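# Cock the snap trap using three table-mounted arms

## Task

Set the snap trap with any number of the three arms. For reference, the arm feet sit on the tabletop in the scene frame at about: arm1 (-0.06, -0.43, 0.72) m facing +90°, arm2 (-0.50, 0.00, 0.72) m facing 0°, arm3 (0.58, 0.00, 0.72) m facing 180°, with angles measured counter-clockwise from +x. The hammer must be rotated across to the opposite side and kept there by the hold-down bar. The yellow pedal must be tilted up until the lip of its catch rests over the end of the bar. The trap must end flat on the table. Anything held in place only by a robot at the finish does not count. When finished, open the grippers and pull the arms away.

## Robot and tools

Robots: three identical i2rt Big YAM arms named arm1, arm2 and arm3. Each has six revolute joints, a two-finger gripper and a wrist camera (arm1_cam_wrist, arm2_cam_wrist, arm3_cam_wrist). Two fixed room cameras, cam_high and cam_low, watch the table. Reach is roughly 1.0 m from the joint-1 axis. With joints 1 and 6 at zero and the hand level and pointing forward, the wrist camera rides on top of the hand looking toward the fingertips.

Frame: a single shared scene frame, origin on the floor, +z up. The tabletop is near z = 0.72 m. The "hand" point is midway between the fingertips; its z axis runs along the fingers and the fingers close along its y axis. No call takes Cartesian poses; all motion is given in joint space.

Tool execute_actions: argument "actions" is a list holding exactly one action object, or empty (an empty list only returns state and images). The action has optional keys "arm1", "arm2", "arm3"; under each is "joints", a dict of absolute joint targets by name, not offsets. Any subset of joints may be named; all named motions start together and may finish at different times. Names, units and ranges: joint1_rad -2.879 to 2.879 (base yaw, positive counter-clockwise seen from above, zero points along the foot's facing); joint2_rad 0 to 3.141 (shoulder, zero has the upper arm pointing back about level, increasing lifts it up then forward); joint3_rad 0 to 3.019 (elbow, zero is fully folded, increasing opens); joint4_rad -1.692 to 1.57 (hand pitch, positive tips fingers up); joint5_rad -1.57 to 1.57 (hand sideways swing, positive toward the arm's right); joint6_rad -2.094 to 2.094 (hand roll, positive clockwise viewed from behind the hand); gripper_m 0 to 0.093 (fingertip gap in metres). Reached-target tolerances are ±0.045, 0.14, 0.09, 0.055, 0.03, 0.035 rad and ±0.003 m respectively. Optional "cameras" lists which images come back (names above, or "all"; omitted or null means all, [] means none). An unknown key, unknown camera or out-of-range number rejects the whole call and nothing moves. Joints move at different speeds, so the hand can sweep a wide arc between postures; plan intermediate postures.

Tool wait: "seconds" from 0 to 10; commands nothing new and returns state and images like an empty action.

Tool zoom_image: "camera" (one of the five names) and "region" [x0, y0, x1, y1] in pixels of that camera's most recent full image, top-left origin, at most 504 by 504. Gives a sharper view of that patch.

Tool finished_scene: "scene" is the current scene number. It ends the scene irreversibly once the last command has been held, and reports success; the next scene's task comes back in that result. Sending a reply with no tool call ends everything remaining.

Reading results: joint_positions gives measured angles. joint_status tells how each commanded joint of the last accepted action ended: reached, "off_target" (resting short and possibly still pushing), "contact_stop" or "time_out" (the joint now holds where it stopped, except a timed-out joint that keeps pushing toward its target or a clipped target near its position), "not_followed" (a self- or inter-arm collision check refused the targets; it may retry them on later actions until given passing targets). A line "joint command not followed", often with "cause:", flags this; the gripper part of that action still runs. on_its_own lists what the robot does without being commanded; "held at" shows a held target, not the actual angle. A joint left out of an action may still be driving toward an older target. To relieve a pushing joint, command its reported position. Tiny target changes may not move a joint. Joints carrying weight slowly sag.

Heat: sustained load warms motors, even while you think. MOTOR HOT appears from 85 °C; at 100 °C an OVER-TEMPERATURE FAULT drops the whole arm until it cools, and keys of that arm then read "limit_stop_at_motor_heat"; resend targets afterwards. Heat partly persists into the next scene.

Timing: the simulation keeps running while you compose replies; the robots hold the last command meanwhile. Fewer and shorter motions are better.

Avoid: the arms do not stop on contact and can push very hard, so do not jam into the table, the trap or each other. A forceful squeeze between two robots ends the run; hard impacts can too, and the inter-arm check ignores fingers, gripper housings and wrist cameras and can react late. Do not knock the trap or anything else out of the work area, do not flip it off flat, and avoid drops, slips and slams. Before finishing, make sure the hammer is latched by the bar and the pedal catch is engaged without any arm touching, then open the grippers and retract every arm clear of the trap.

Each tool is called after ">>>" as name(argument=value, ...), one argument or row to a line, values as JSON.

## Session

>>> execute_actions(
  actions=[],
)

Scene clock: 0.00 s.
Motor temperatures (°C, as the motors report them): arm1=[29 27 27 28 29 28] | arm2=[30 31 37 27 28 27] | arm3=[27 27 30 28 26 28]
arm1.joint_positions: joint1_rad=+0.008 joint2_rad=+0.429 joint3_rad=+1.477 joint4_rad=-1.542 joint5_rad=-0.011 joint6_rad=+0.004 gripper_m=+0.094
arm1.joint_status: not commanded
arm1.hand: x=-0.0585 y=-0.3153 z=+1.3636 quat_wxyz=(-0.358, +0.605, -0.610, -0.366) (m; scene frame)
arm2.joint_positions: joint1_rad=+0.012 joint2_rad=+0.426 joint3_rad=+1.479 joint4_rad=-1.548 joint5_rad=+0.013 joint6_rad=-0.015 gripper_m=+0.095
arm2.joint_status: not commanded
arm2.hand: x=-0.3895 y=-0.0094 z=+1.2918 quat_wxyz=(-0.512, -0.006, -0.859, +0.010) (m; scene frame)
arm3.joint_positions: joint1_rad=-0.005 joint2_rad=+0.449 joint3_rad=+1.476 joint4_rad=-1.547 joint5_rad=-0.006 joint6_rad=-0.002 gripper_m=+0.095
arm3.joint_status: not commanded
arm3.hand: x=+0.4561 y=-0.0048 z=+1.3201 quat_wxyz=(-0.011, -0.866, -0.018, +0.500) (m; scene frame)
pictures: arm1_cam_wrist, arm2_cam_wrist, arm3_cam_wrist, cam_high, cam_low
Images, in order (width x height): arm1_cam_wrist 616x616, arm2_cam_wrist 616x616, arm3_cam_wrist 616x616, cam_high 896x504, cam_low 896x504.

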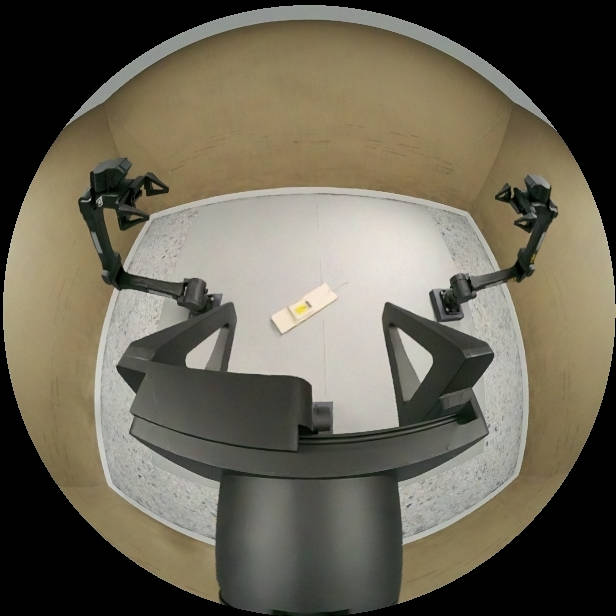

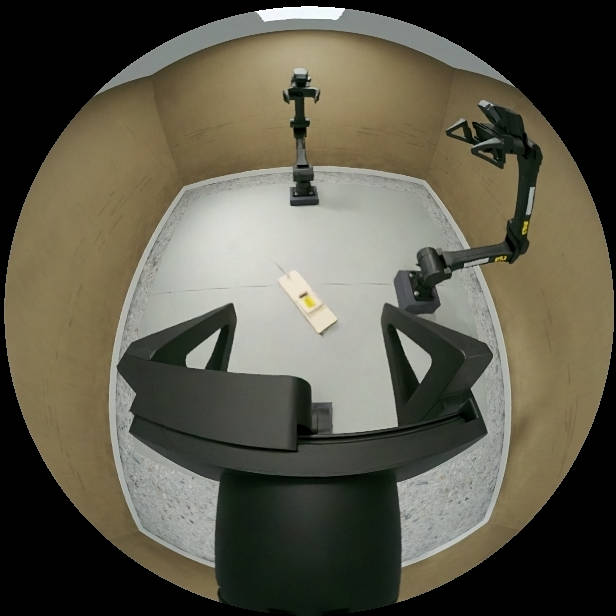

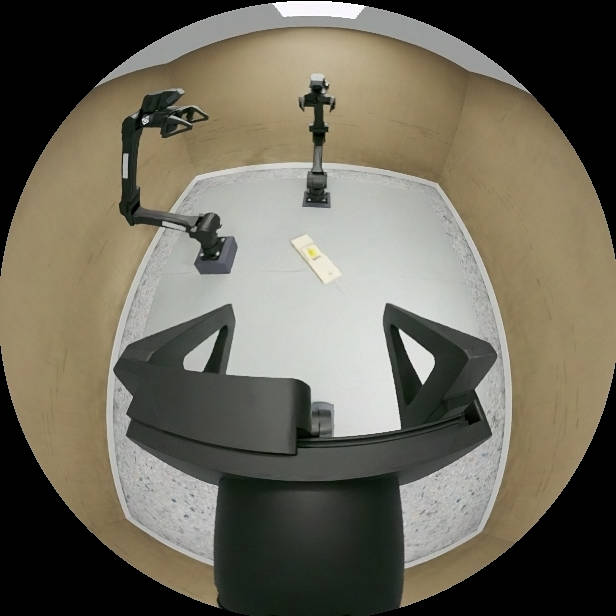

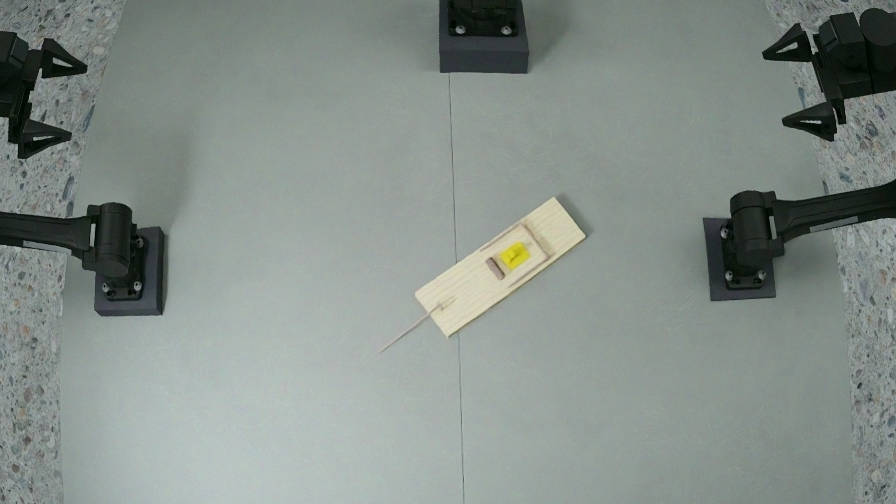

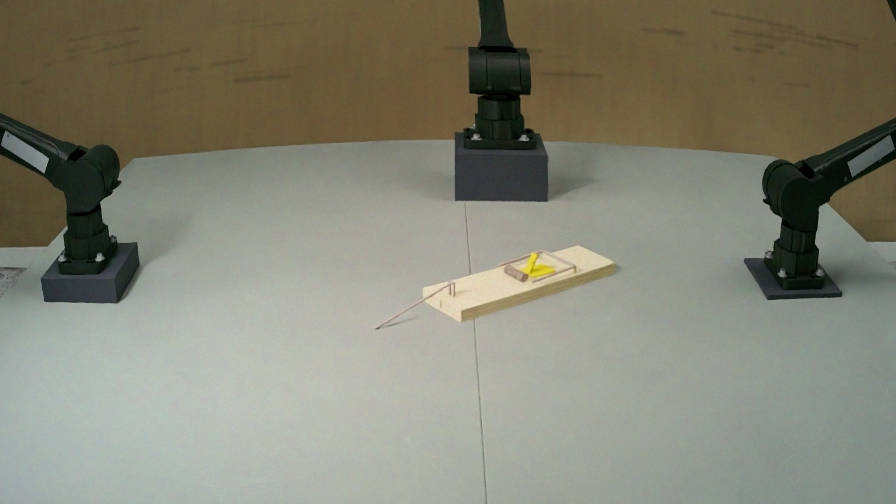

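>>> zoom_image(
  camera="cam_high",
  region=[360, 170, 620, 380],
)

>>> zoom_image(
  camera="cam_low",
  region=[360, 220, 640, 350],
)

Region (360, 170, 620, 380) of cam_high's 896x504 image, scaled by 1.938, with more detail than that image has; it fills the top 407 rows of this view, and the rest is white.

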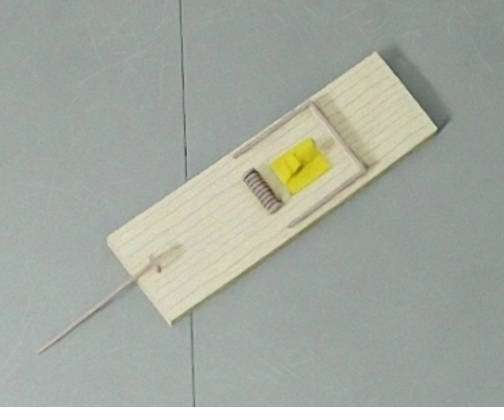

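Region (360, 220, 640, 350) of cam_low's 896x504 image, scaled by 1.800, with more detail than that image has; it fills the top 234 rows of this view, and the rest is white.

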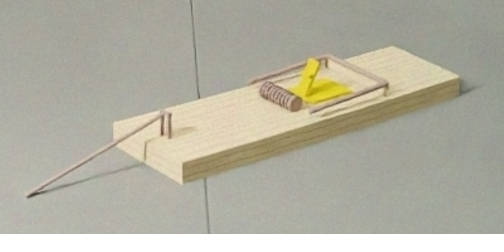

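>>> execute_actions(
  actions=[
    {"arm1":{"joints":{"joint1_rad":0.13,"joint2_rad":0.9,"joint3_rad":0.30,"joint4_rad":0.12,"gripper_m":0.0}},"arm2":{"joints":{"joint1_rad":0.25,"joint2_rad":1.33,"joint3_rad":0.66,"joint4_rad":-0.585,"joint5_rad":0.60,"joint6_rad":-1.25,"gripper_m":0.022}},"arm3":{"joints":{"joint1_rad":0.01,"joint2_rad":1.6,"joint3_rad":0.853,"joint4_rad":-0.145,"joint5_rad":0.605,"joint6_rad":1.2,"gripper_m":0.03}}},
  ],
)

Scene clock: 122.00 s.
Motor temperatures (°C, as the motors report them): arm1=[29 27 31 28 29 28] | arm2=[30 30 39 27 27 27] | arm3=[27 27 33 28 26 28]
arm1.joint_positions: joint1_rad=+0.123 joint2_rad=+0.907 joint3_rad=+0.303 joint4_rad=+0.103 joint5_rad=-0.011 joint6_rad=+0.004 gripper_m=+0.000
arm1.joint_status: all done
arm1.hand: x=-0.1009 y=-0.0597 z=+0.9340 quat_wxyz=(-0.334, +0.641, -0.575, -0.383) (m; scene frame)
arm2.joint_positions: joint1_rad=+0.241 joint2_rad=+1.309 joint3_rad=+0.655 joint4_rad=-0.597 joint5_rad=+0.596 joint6_rad=-1.235 gripper_m=+0.022
arm2.joint_status: all done
arm2.hand: x=-0.1273 y=-0.0192 z=+0.8039 quat_wxyz=(+0.007, +0.590, -0.739, +0.324) (m; scene frame)
arm3.joint_positions: joint1_rad=-0.003 joint2_rad=+1.591 joint3_rad=+0.832 joint4_rad=-0.163 joint5_rad=+0.600 joint6_rad=+1.191 gripper_m=+0.030
arm3.joint_status: all done
arm3.hand: x=+0.0714 y=+0.0787 z=+0.8300 quat_wxyz=(+0.055, -0.708, +0.573, +0.408) (m; scene frame)
pictures: arm1_cam_wrist, arm2_cam_wrist, arm3_cam_wrist, cam_high, cam_low
Images, in order (width x height): arm1_cam_wrist 616x616, arm2_cam_wrist 616x616, arm3_cam_wrist 616x616, cam_high 896x504, cam_low 896x504.

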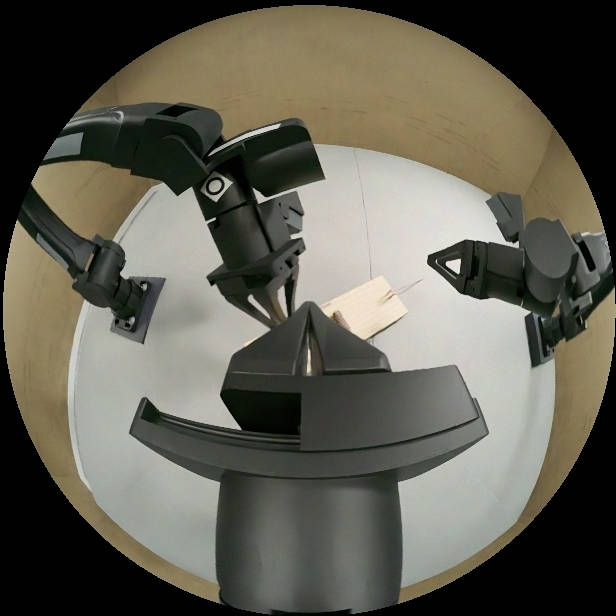

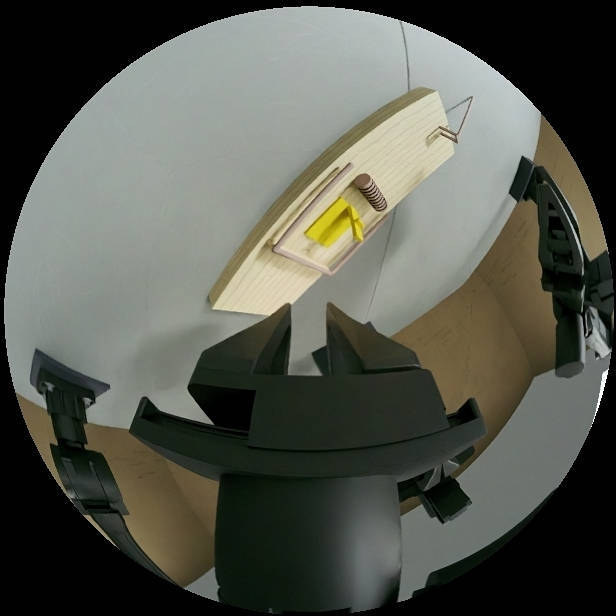

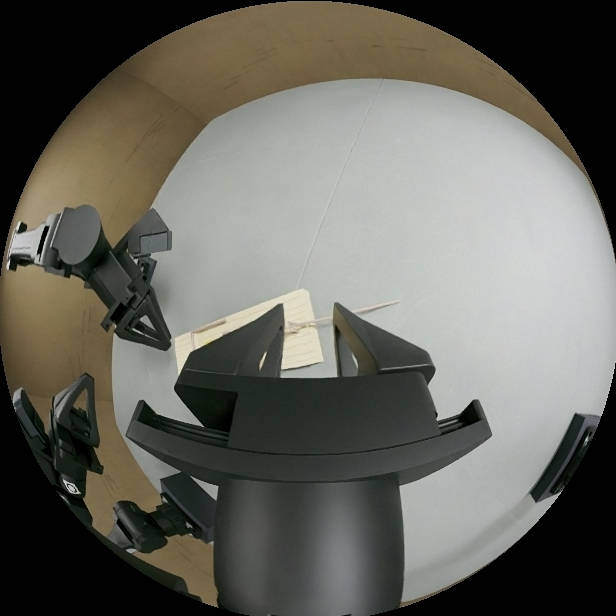

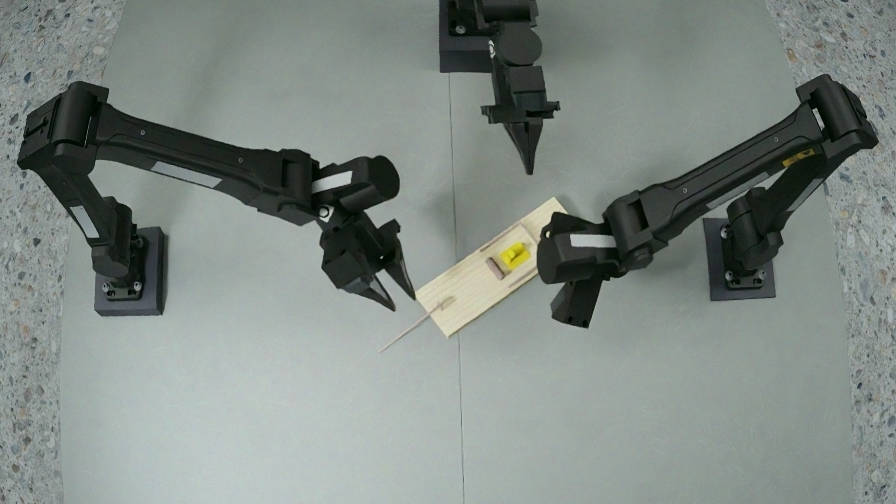

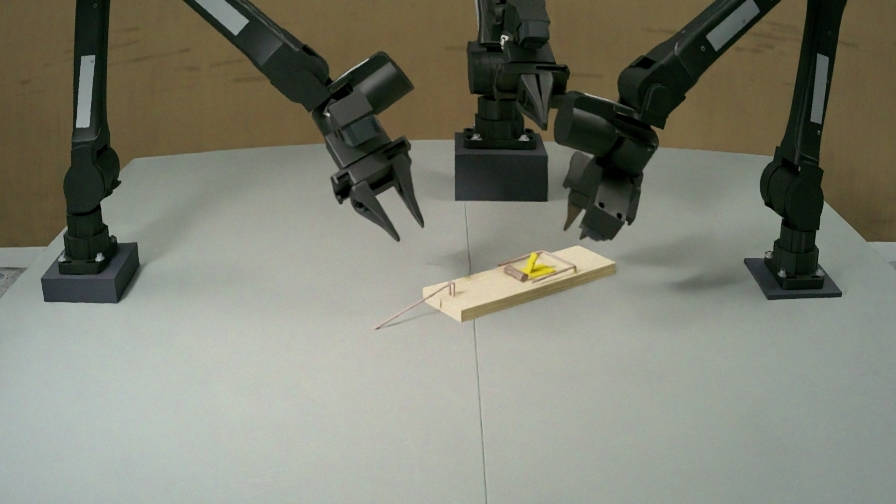

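>>> execute_actions(
  actions=[
    {"arm1":{"joints":{"joint1_rad":0.227,"joint2_rad":1.45,"joint4_rad":0.36}},"arm2":{"joints":{"joint2_rad":1.40,"joint3_rad":0.636,"joint4_rad":-0.505,"joint6_rad":-2.092}},"arm3":{"joints":{"joint1_rad":0.018,"joint2_rad":1.73,"joint3_rad":0.875,"joint6_rad":1.90}}},
  ],
)

Scene clock: 149.43 s.
Motor temperatures (°C, as the motors report them): arm1=[29 27 32 28 29 28] | arm2=[30 30 40 27 28 27] | arm3=[27 28 35 28 27 28]
arm1.joint_positions: joint1_rad=+0.222 joint2_rad=+1.442 joint3_rad=+0.303 joint4_rad=+0.345 joint5_rad=-0.011 joint6_rad=+0.004 gripper_m=+0.000
arm1.joint_status: all done
arm1.hand: x=-0.1378 y=-0.0656 z=+0.7910 quat_wxyz=(-0.232, +0.719, -0.584, -0.298) (m; scene frame)
arm2.joint_positions: joint1_rad=+0.241 joint2_rad=+1.385 joint3_rad=+0.636 joint4_rad=-0.517 joint5_rad=+0.597 joint6_rad=-2.077 gripper_m=+0.022
arm2.joint_status: all done
arm2.hand: x=-0.1247 y=-0.0185 z=+0.7765 quat_wxyz=(+0.144, +0.843, -0.432, +0.288) (m; scene frame)
arm3.joint_positions: joint1_rad=+0.003 joint2_rad=+1.734 joint3_rad=+0.846 joint4_rad=-0.158 joint5_rad=+0.601 joint6_rad=+1.892 gripper_m=+0.030
arm3.joint_status: all done
arm3.hand: x=+0.0769 y=+0.0758 z=+0.7670 quat_wxyz=(-0.040, -0.496, +0.783, +0.374) (m; scene frame)
pictures: arm1_cam_wrist, arm2_cam_wrist, arm3_cam_wrist, cam_high, cam_low
Images, in order (width x height): arm1_cam_wrist 616x616, arm2_cam_wrist 616x616, arm3_cam_wrist 616x616, cam_high 896x504, cam_low 896x504.

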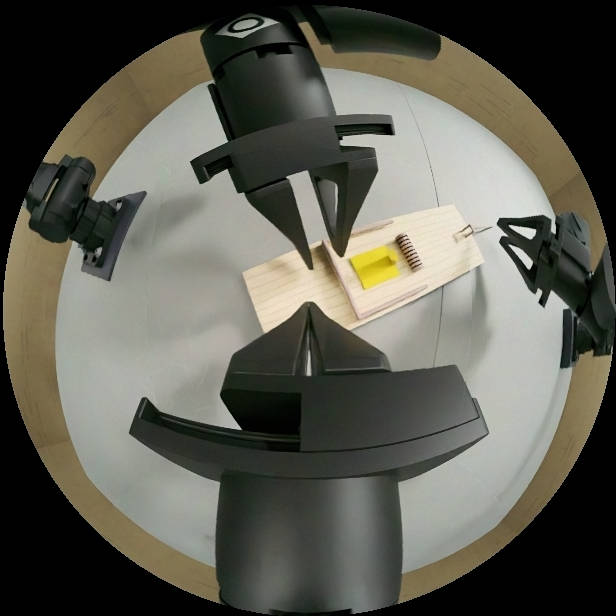

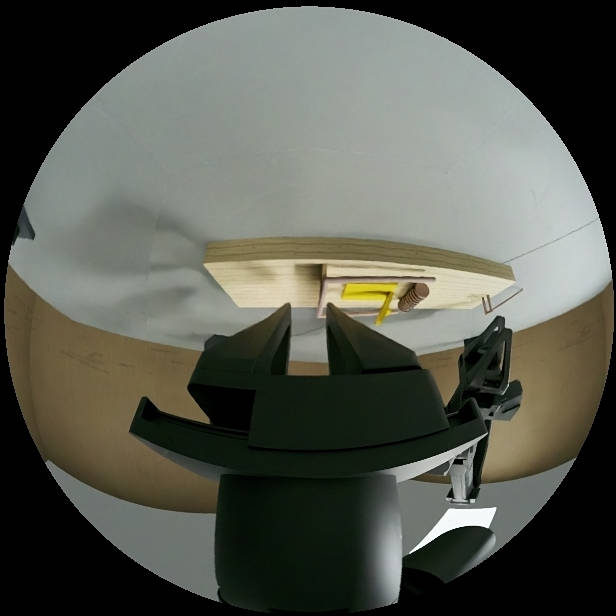

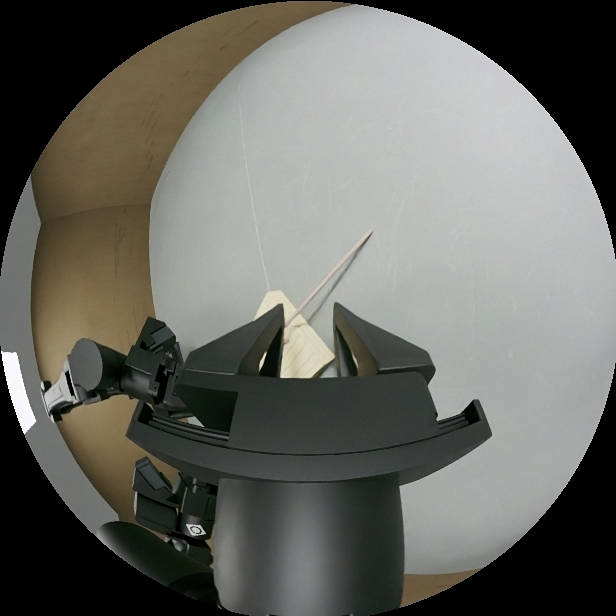

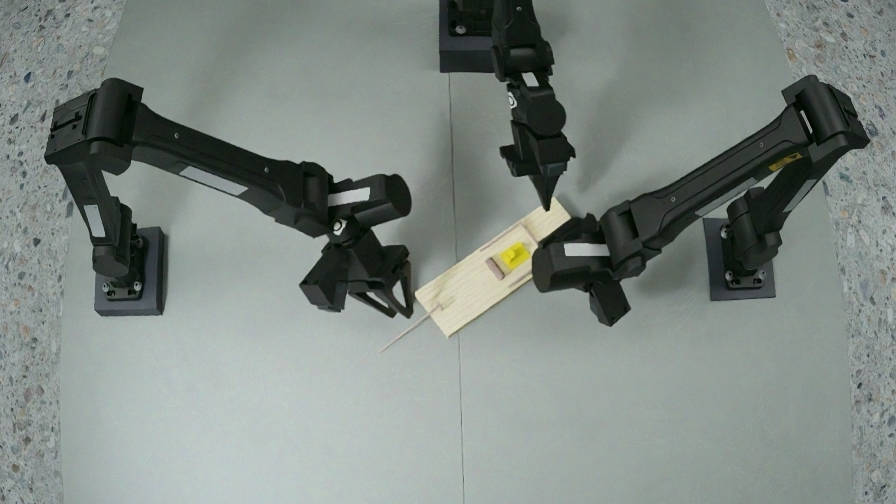

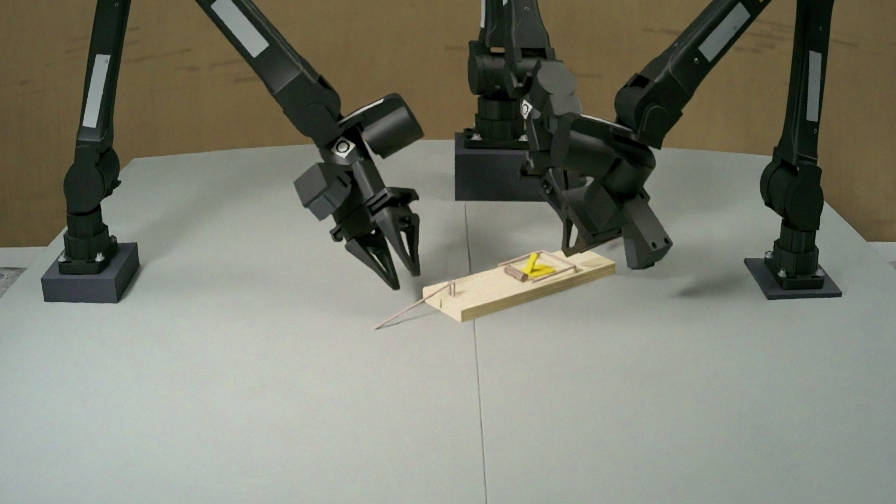

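>>> zoom_image(
  camera="arm2_cam_wrist",
  region=[200, 220, 440, 380],
)

>>> zoom_image(
  camera="arm1_cam_wrist",
  region=[220, 170, 500, 370],
)

>>> zoom_image(
  camera="arm3_cam_wrist",
  region=[220, 210, 420, 390],
)

Region (200, 220, 440, 380) of arm2_cam_wrist's 616x616 image, scaled by 2.100, with more detail than that image has.

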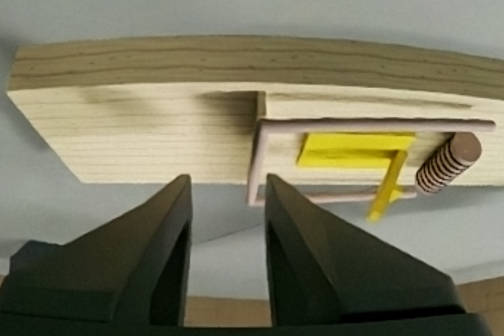

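Region (220, 170, 500, 370) of arm1_cam_wrist's 616x616 image, scaled by 1.800, with more detail than that image has; it fills the top 360 rows of this view, and the rest is white.

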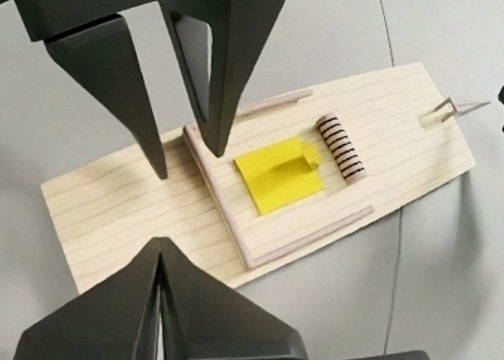

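Region (220, 210, 420, 390) of arm3_cam_wrist's 616x616 image, scaled by 2.520, with more detail than that image has; it fills the top 454 rows of this view, and the rest is white.

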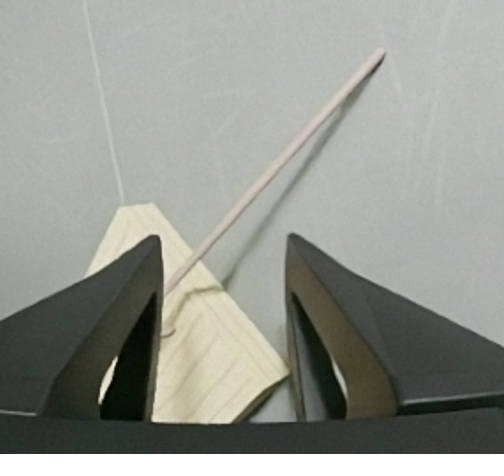

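>>> execute_actions(
  actions=[
    {"arm1":{"joints":{"joint2_rad":1.645,"joint4_rad":0.617}},"arm2":{"joints":{"joint1_rad":0.261,"joint2_rad":1.425,"joint4_rad":-0.44,"gripper_m":0.024}},"arm3":{"joints":{"joint1_rad":-0.028,"joint2_rad":1.825,"joint3_rad":0.918,"joint4_rad":-0.085,"gripper_m":0.025}}},
  ],
)

>>> zoom_image(
  camera="arm2_cam_wrist",
  region=[200, 220, 440, 380],
)

>>> zoom_image(
  camera="arm1_cam_wrist",
  region=[200, 170, 500, 370],
)

>>> zoom_image(
  camera="arm3_cam_wrist",
  region=[220, 210, 420, 390],
)

Scene clock: 248.13 s.
Motor temperatures (°C, as the motors report them): arm1=[29 27 30 28 29 28] | arm2=[30 30 39 27 28 27] | arm3=[27 29 36 28 27 28]
arm1.joint_positions: joint1_rad=+0.222 joint2_rad=+1.640 joint3_rad=+0.303 joint4_rad=+0.601 joint5_rad=-0.011 joint6_rad=+0.004 gripper_m=+0.000
arm1.joint_status: all done
arm1.hand: x=-0.1407 y=-0.0521 z=+0.7655 quat_wxyz=(-0.249, +0.710, -0.577, -0.319) (m; scene frame)
arm2.joint_positions: joint1_rad=+0.250 joint2_rad=+1.400 joint3_rad=+0.636 joint4_rad=-0.453 joint5_rad=+0.597 joint6_rad=-2.077 gripper_m=+0.024
arm2.joint_status: all done
arm2.hand: x=-0.1127 y=-0.0125 z=+0.7760 quat_wxyz=(+0.127, +0.838, -0.433, +0.306) (m; scene frame)
arm3.joint_positions: joint1_rad=-0.015 joint2_rad=+1.815 joint3_rad=+0.894 joint4_rad=-0.098 joint5_rad=+0.601 joint6_rad=+1.893 gripper_m=+0.025
arm3.joint_status: all done
arm3.hand: x=+0.0541 y=+0.0843 z=+0.7507 quat_wxyz=(-0.047, -0.483, +0.787, +0.381) (m; scene frame)
pictures: arm1_cam_wrist, arm2_cam_wrist, arm3_cam_wrist, cam_high, cam_low
Images, in order (width x height): arm1_cam_wrist 616x616, arm2_cam_wrist 616x616, arm3_cam_wrist 616x616, cam_high 896x504, cam_low 896x504.

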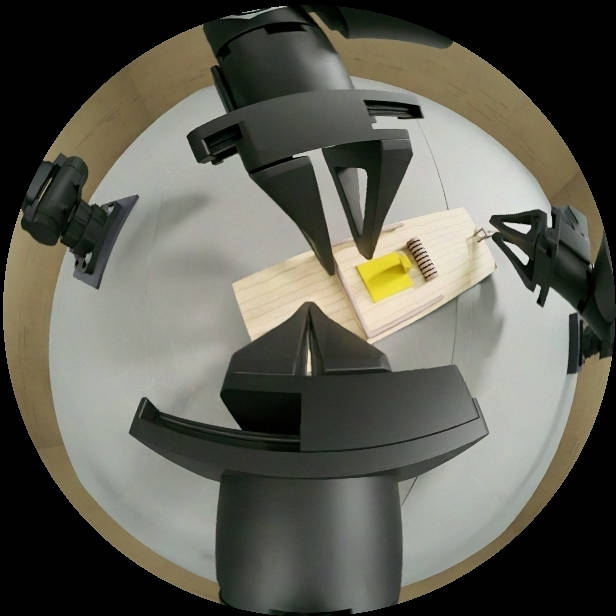

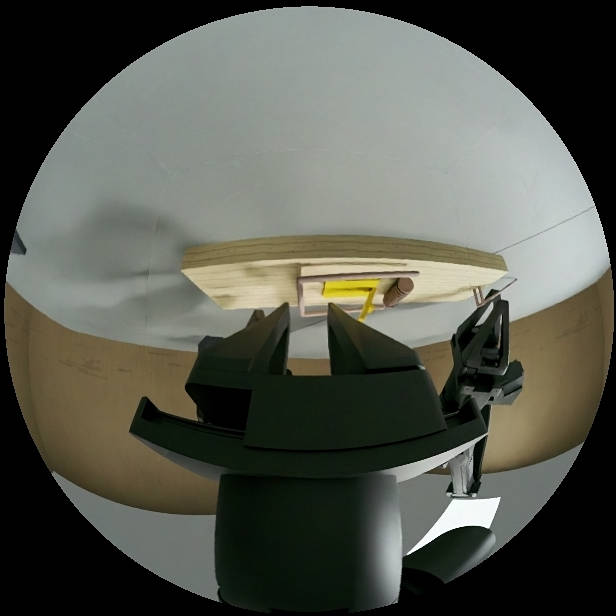

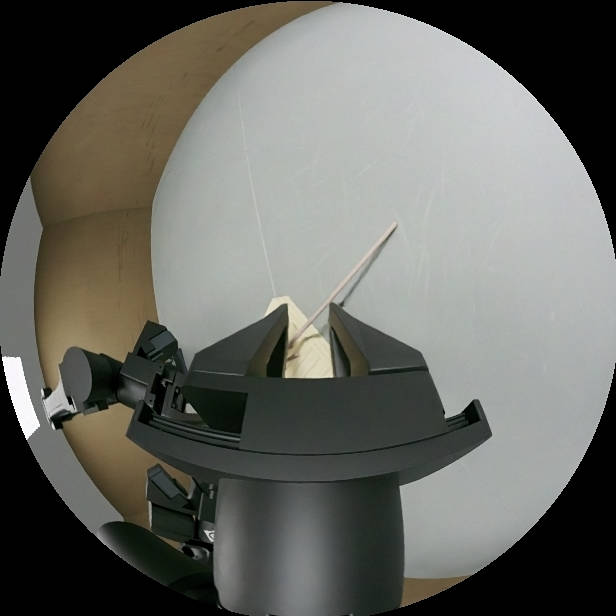

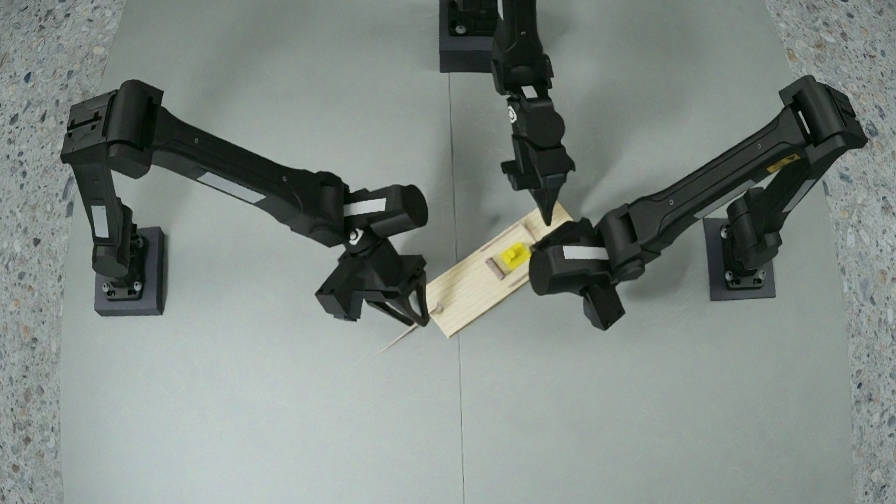

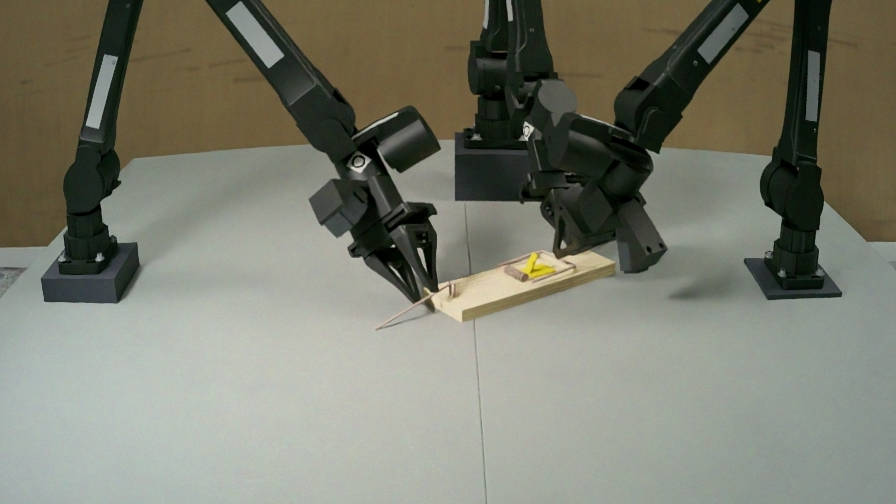

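Region (200, 220, 440, 380) of arm2_cam_wrist's 616x616 image, scaled by 2.100, with more detail than that image has.

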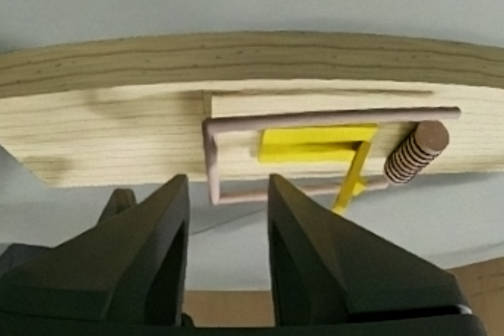

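Region (200, 170, 500, 370) of arm1_cam_wrist's 616x616 image, scaled by 1.680, with more detail than that image has.

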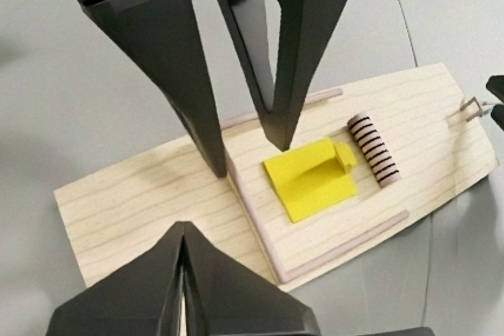

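Region (220, 210, 420, 390) of arm3_cam_wrist's 616x616 image, scaled by 2.520, with more detail than that image has; it fills the top 454 rows of this view, and the rest is white.

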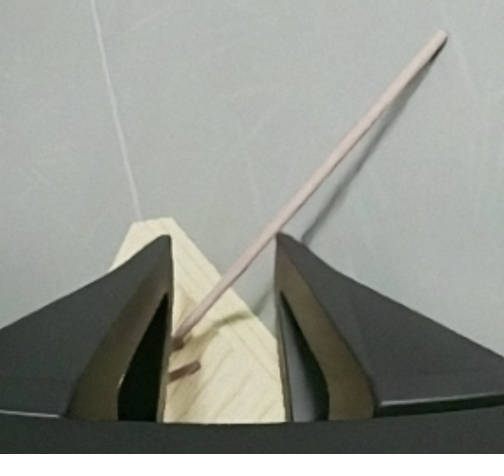

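>>> execute_actions(
  actions=[],
)

Scene clock: 264.17 s.
Motor temperatures (°C, as the motors report them): arm1=[29 27 29 28 29 28] | arm2=[30 30 39 27 28 27] | arm3=[27 29 35 28 27 28]
arm1.joint_positions: joint1_rad=+0.222 joint2_rad=+1.640 joint3_rad=+0.303 joint4_rad=+0.601 joint5_rad=-0.011 joint6_rad=+0.004 gripper_m=+0.000
arm1.joint_status: all done
arm1.hand: x=-0.1407 y=-0.0521 z=+0.7655 quat_wxyz=(-0.249, +0.710, -0.577, -0.319) (m; scene frame)
arm2.joint_positions: joint1_rad=+0.250 joint2_rad=+1.400 joint3_rad=+0.636 joint4_rad=-0.453 joint5_rad=+0.597 joint6_rad=-2.077 gripper_m=+0.024
arm2.joint_status: all done
arm2.hand: x=-0.1127 y=-0.0125 z=+0.7760 quat_wxyz=(+0.127, +0.838, -0.433, +0.306) (m; scene frame)
arm3.joint_positions: joint1_rad=-0.015 joint2_rad=+1.815 joint3_rad=+0.894 joint4_rad=-0.098 joint5_rad=+0.601 joint6_rad=+1.893 gripper_m=+0.025
arm3.joint_status: all done
arm3.hand: x=+0.0541 y=+0.0843 z=+0.7507 quat_wxyz=(-0.047, -0.483, +0.787, +0.381) (m; scene frame)
pictures: arm1_cam_wrist, arm2_cam_wrist, arm3_cam_wrist, cam_high, cam_low
Images, in order (width x height): arm1_cam_wrist 616x616, arm2_cam_wrist 616x616, arm3_cam_wrist 616x616, cam_high 896x504, cam_low 896x504.

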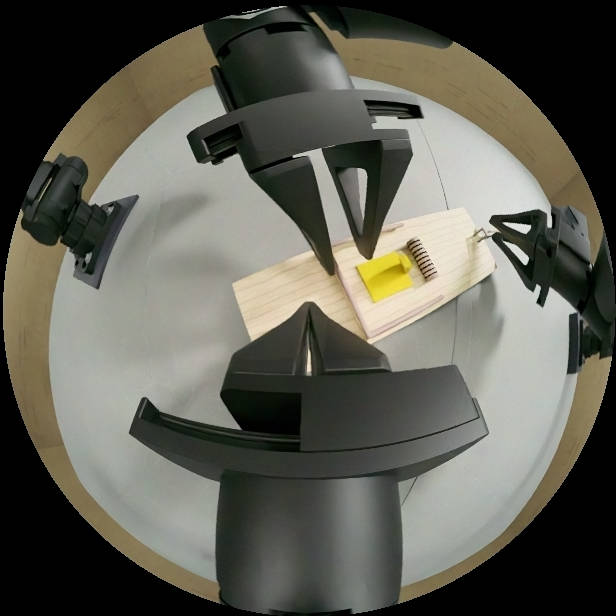

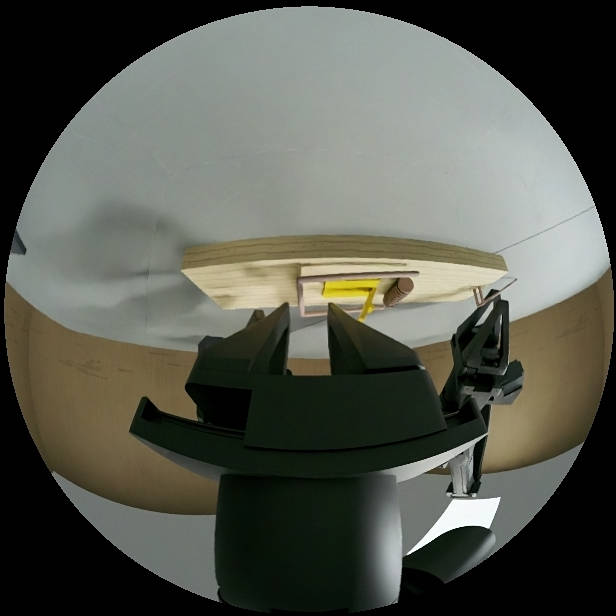

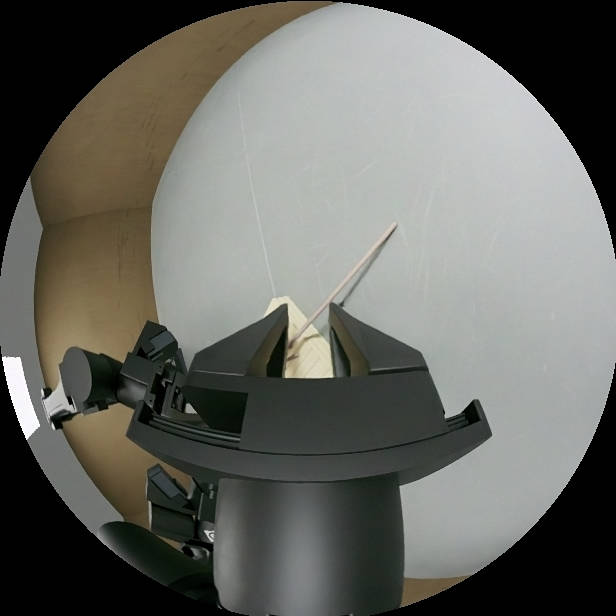

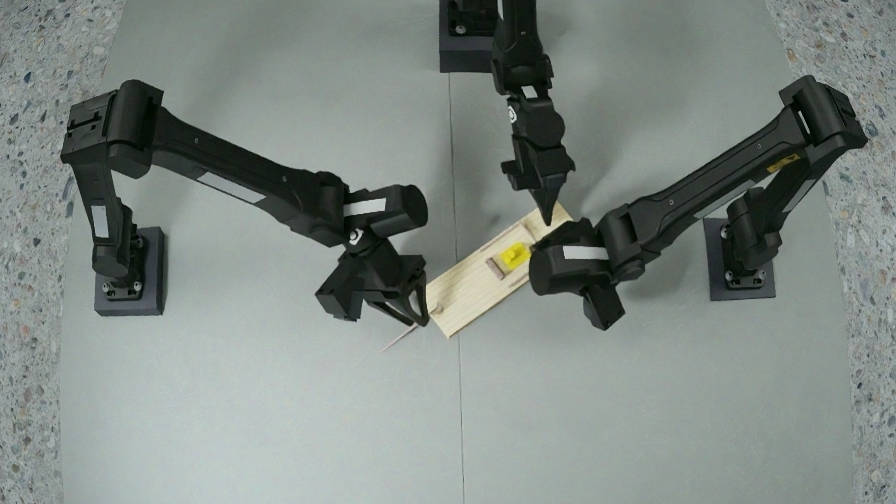

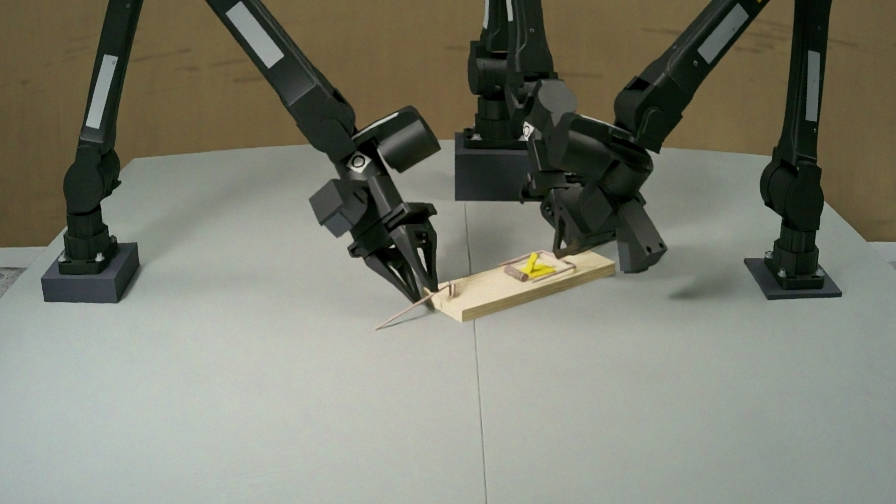

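>>> zoom_image(
  camera="arm3_cam_wrist",
  region=[230, 200, 430, 400],
)

>>> zoom_image(
  camera="cam_low",
  region=[340, 180, 680, 350],
)

Region (230, 200, 430, 400) of arm3_cam_wrist's 616x616 image, scaled by 2.520, with more detail than that image has.

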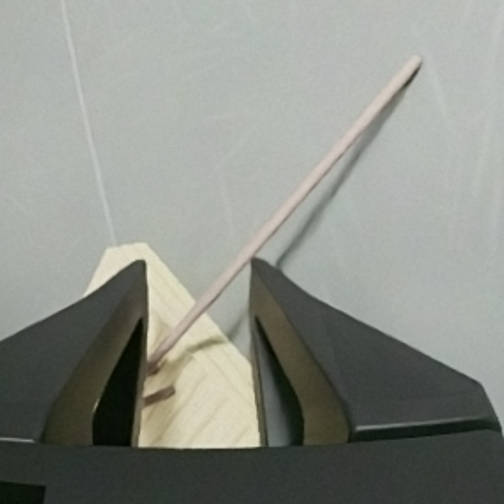

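Region (340, 180, 680, 350) of cam_low's 896x504 image, scaled by 1.482, with more detail than that image has.

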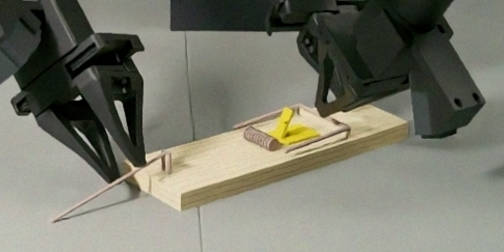

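>>> execute_actions(
  actions=[
    {"arm1":{"joints":{"joint2_rad":1.78}},"arm2":{"joints":{"joint2_rad":1.465}},"arm3":{"joints":{"joint2_rad":1.844}}},
  ],
)

Scene clock: 299.63 s.
Motor temperatures (°C, as the motors report them): arm1=[29 27 29 28 29 28] | arm2=[30 30 38 27 28 27] | arm3=[27 29 36 28 27 28]
arm1.joint_positions: joint1_rad=+0.222 joint2_rad=+1.703 joint3_rad=+0.304 joint4_rad=+0.650 joint5_rad=-0.013 joint6_rad=+0.004 gripper_m=+0.000
arm1.joint_status: all done
arm1.hand: x=-0.1407 y=-0.0544 z=+0.7516 quat_wxyz=(-0.244, +0.712, -0.578, -0.314) (m; scene frame)
arm2.joint_positions: joint1_rad=+0.250 joint2_rad=+1.445 joint3_rad=+0.636 joint4_rad=-0.451 joint5_rad=+0.599 joint6_rad=-2.077 gripper_m=+0.024
arm2.joint_status: all done
arm2.hand: x=-0.1163 y=-0.0134 z=+0.7604 quat_wxyz=(+0.141, +0.843, -0.429, +0.291) (m; scene frame)
arm3.joint_positions: joint1_rad=-0.015 joint2_rad=+1.824 joint3_rad=+0.894 joint4_rad=-0.098 joint5_rad=+0.601 joint6_rad=+1.893 gripper_m=+0.025
arm3.joint_status: all done
arm3.hand: x=+0.0554 y=+0.0844 z=+0.7463 quat_wxyz=(-0.044, -0.485, +0.787, +0.379) (m; scene frame)
pictures: arm1_cam_wrist, arm2_cam_wrist, arm3_cam_wrist, cam_high, cam_low
Images, in order (width x height): arm1_cam_wrist 616x616, arm2_cam_wrist 616x616, arm3_cam_wrist 616x616, cam_high 896x504, cam_low 896x504.

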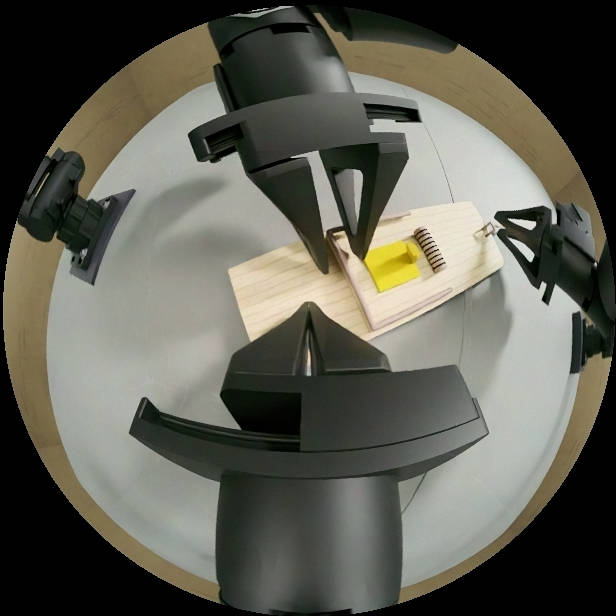

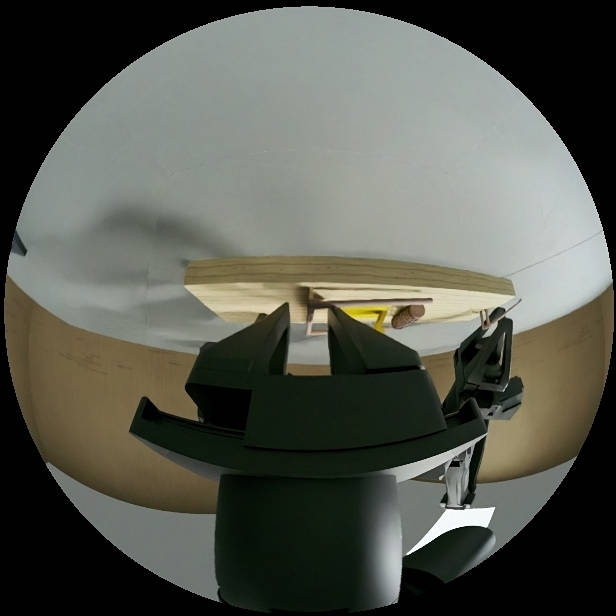

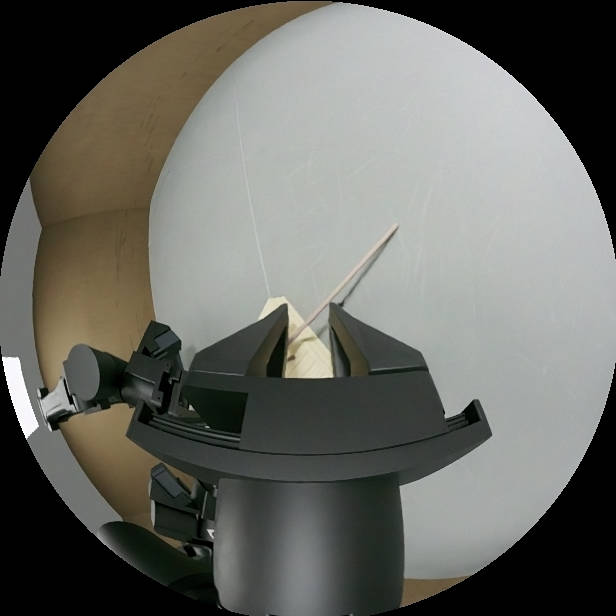

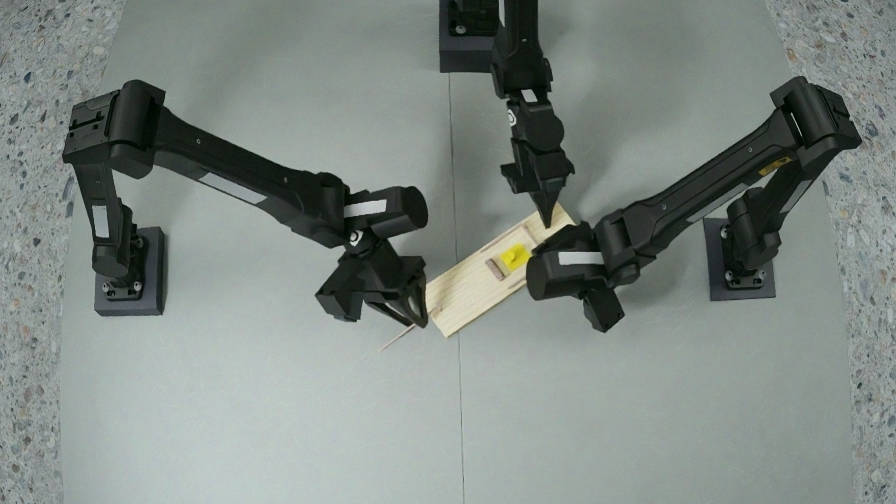

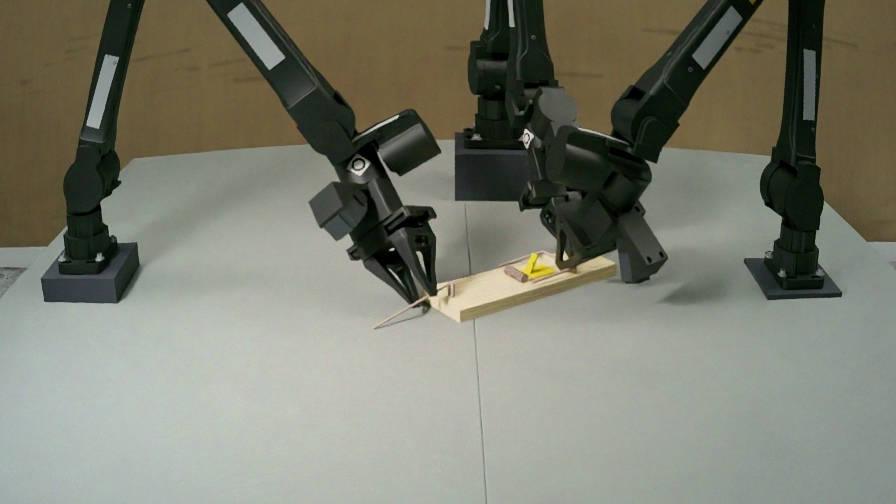

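>>> zoom_image(
  camera="arm1_cam_wrist",
  region=[260, 180, 460, 340],
)

>>> zoom_image(
  camera="arm2_cam_wrist",
  region=[240, 250, 400, 380],
)

>>> zoom_image(
  camera="arm3_cam_wrist",
  region=[240, 250, 400, 390],
)

Region (260, 180, 460, 340) of arm1_cam_wrist's 616x616 image, scaled by 2.520, with more detail than that image has; it fills the top 403 rows of this view, and the rest is white.

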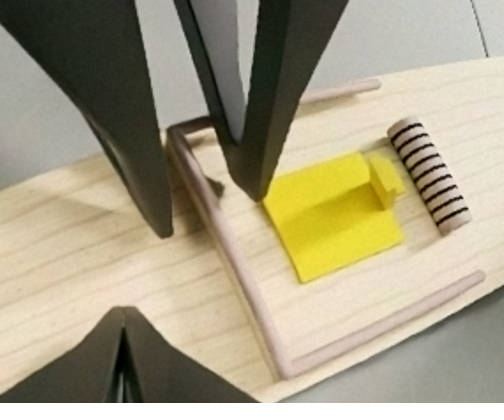

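Region (240, 250, 400, 380) of arm2_cam_wrist's 616x616 image, scaled by 3.150, with more detail than that image has; it fills the top 410 rows of this view, and the rest is white.

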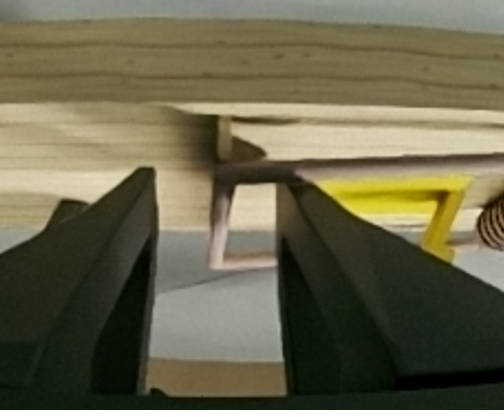

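Region (240, 250, 400, 390) of arm3_cam_wrist's 616x616 image, scaled by 3.150, with more detail than that image has; it fills the top 441 rows of this view, and the rest is white.

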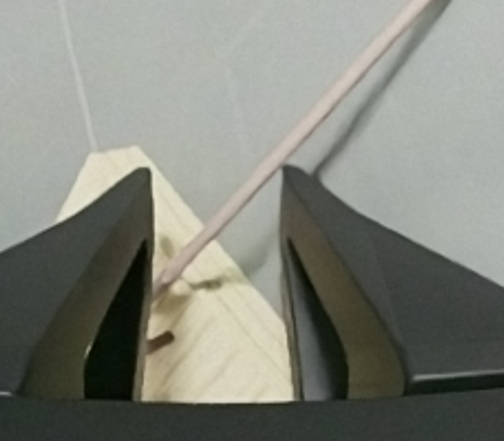

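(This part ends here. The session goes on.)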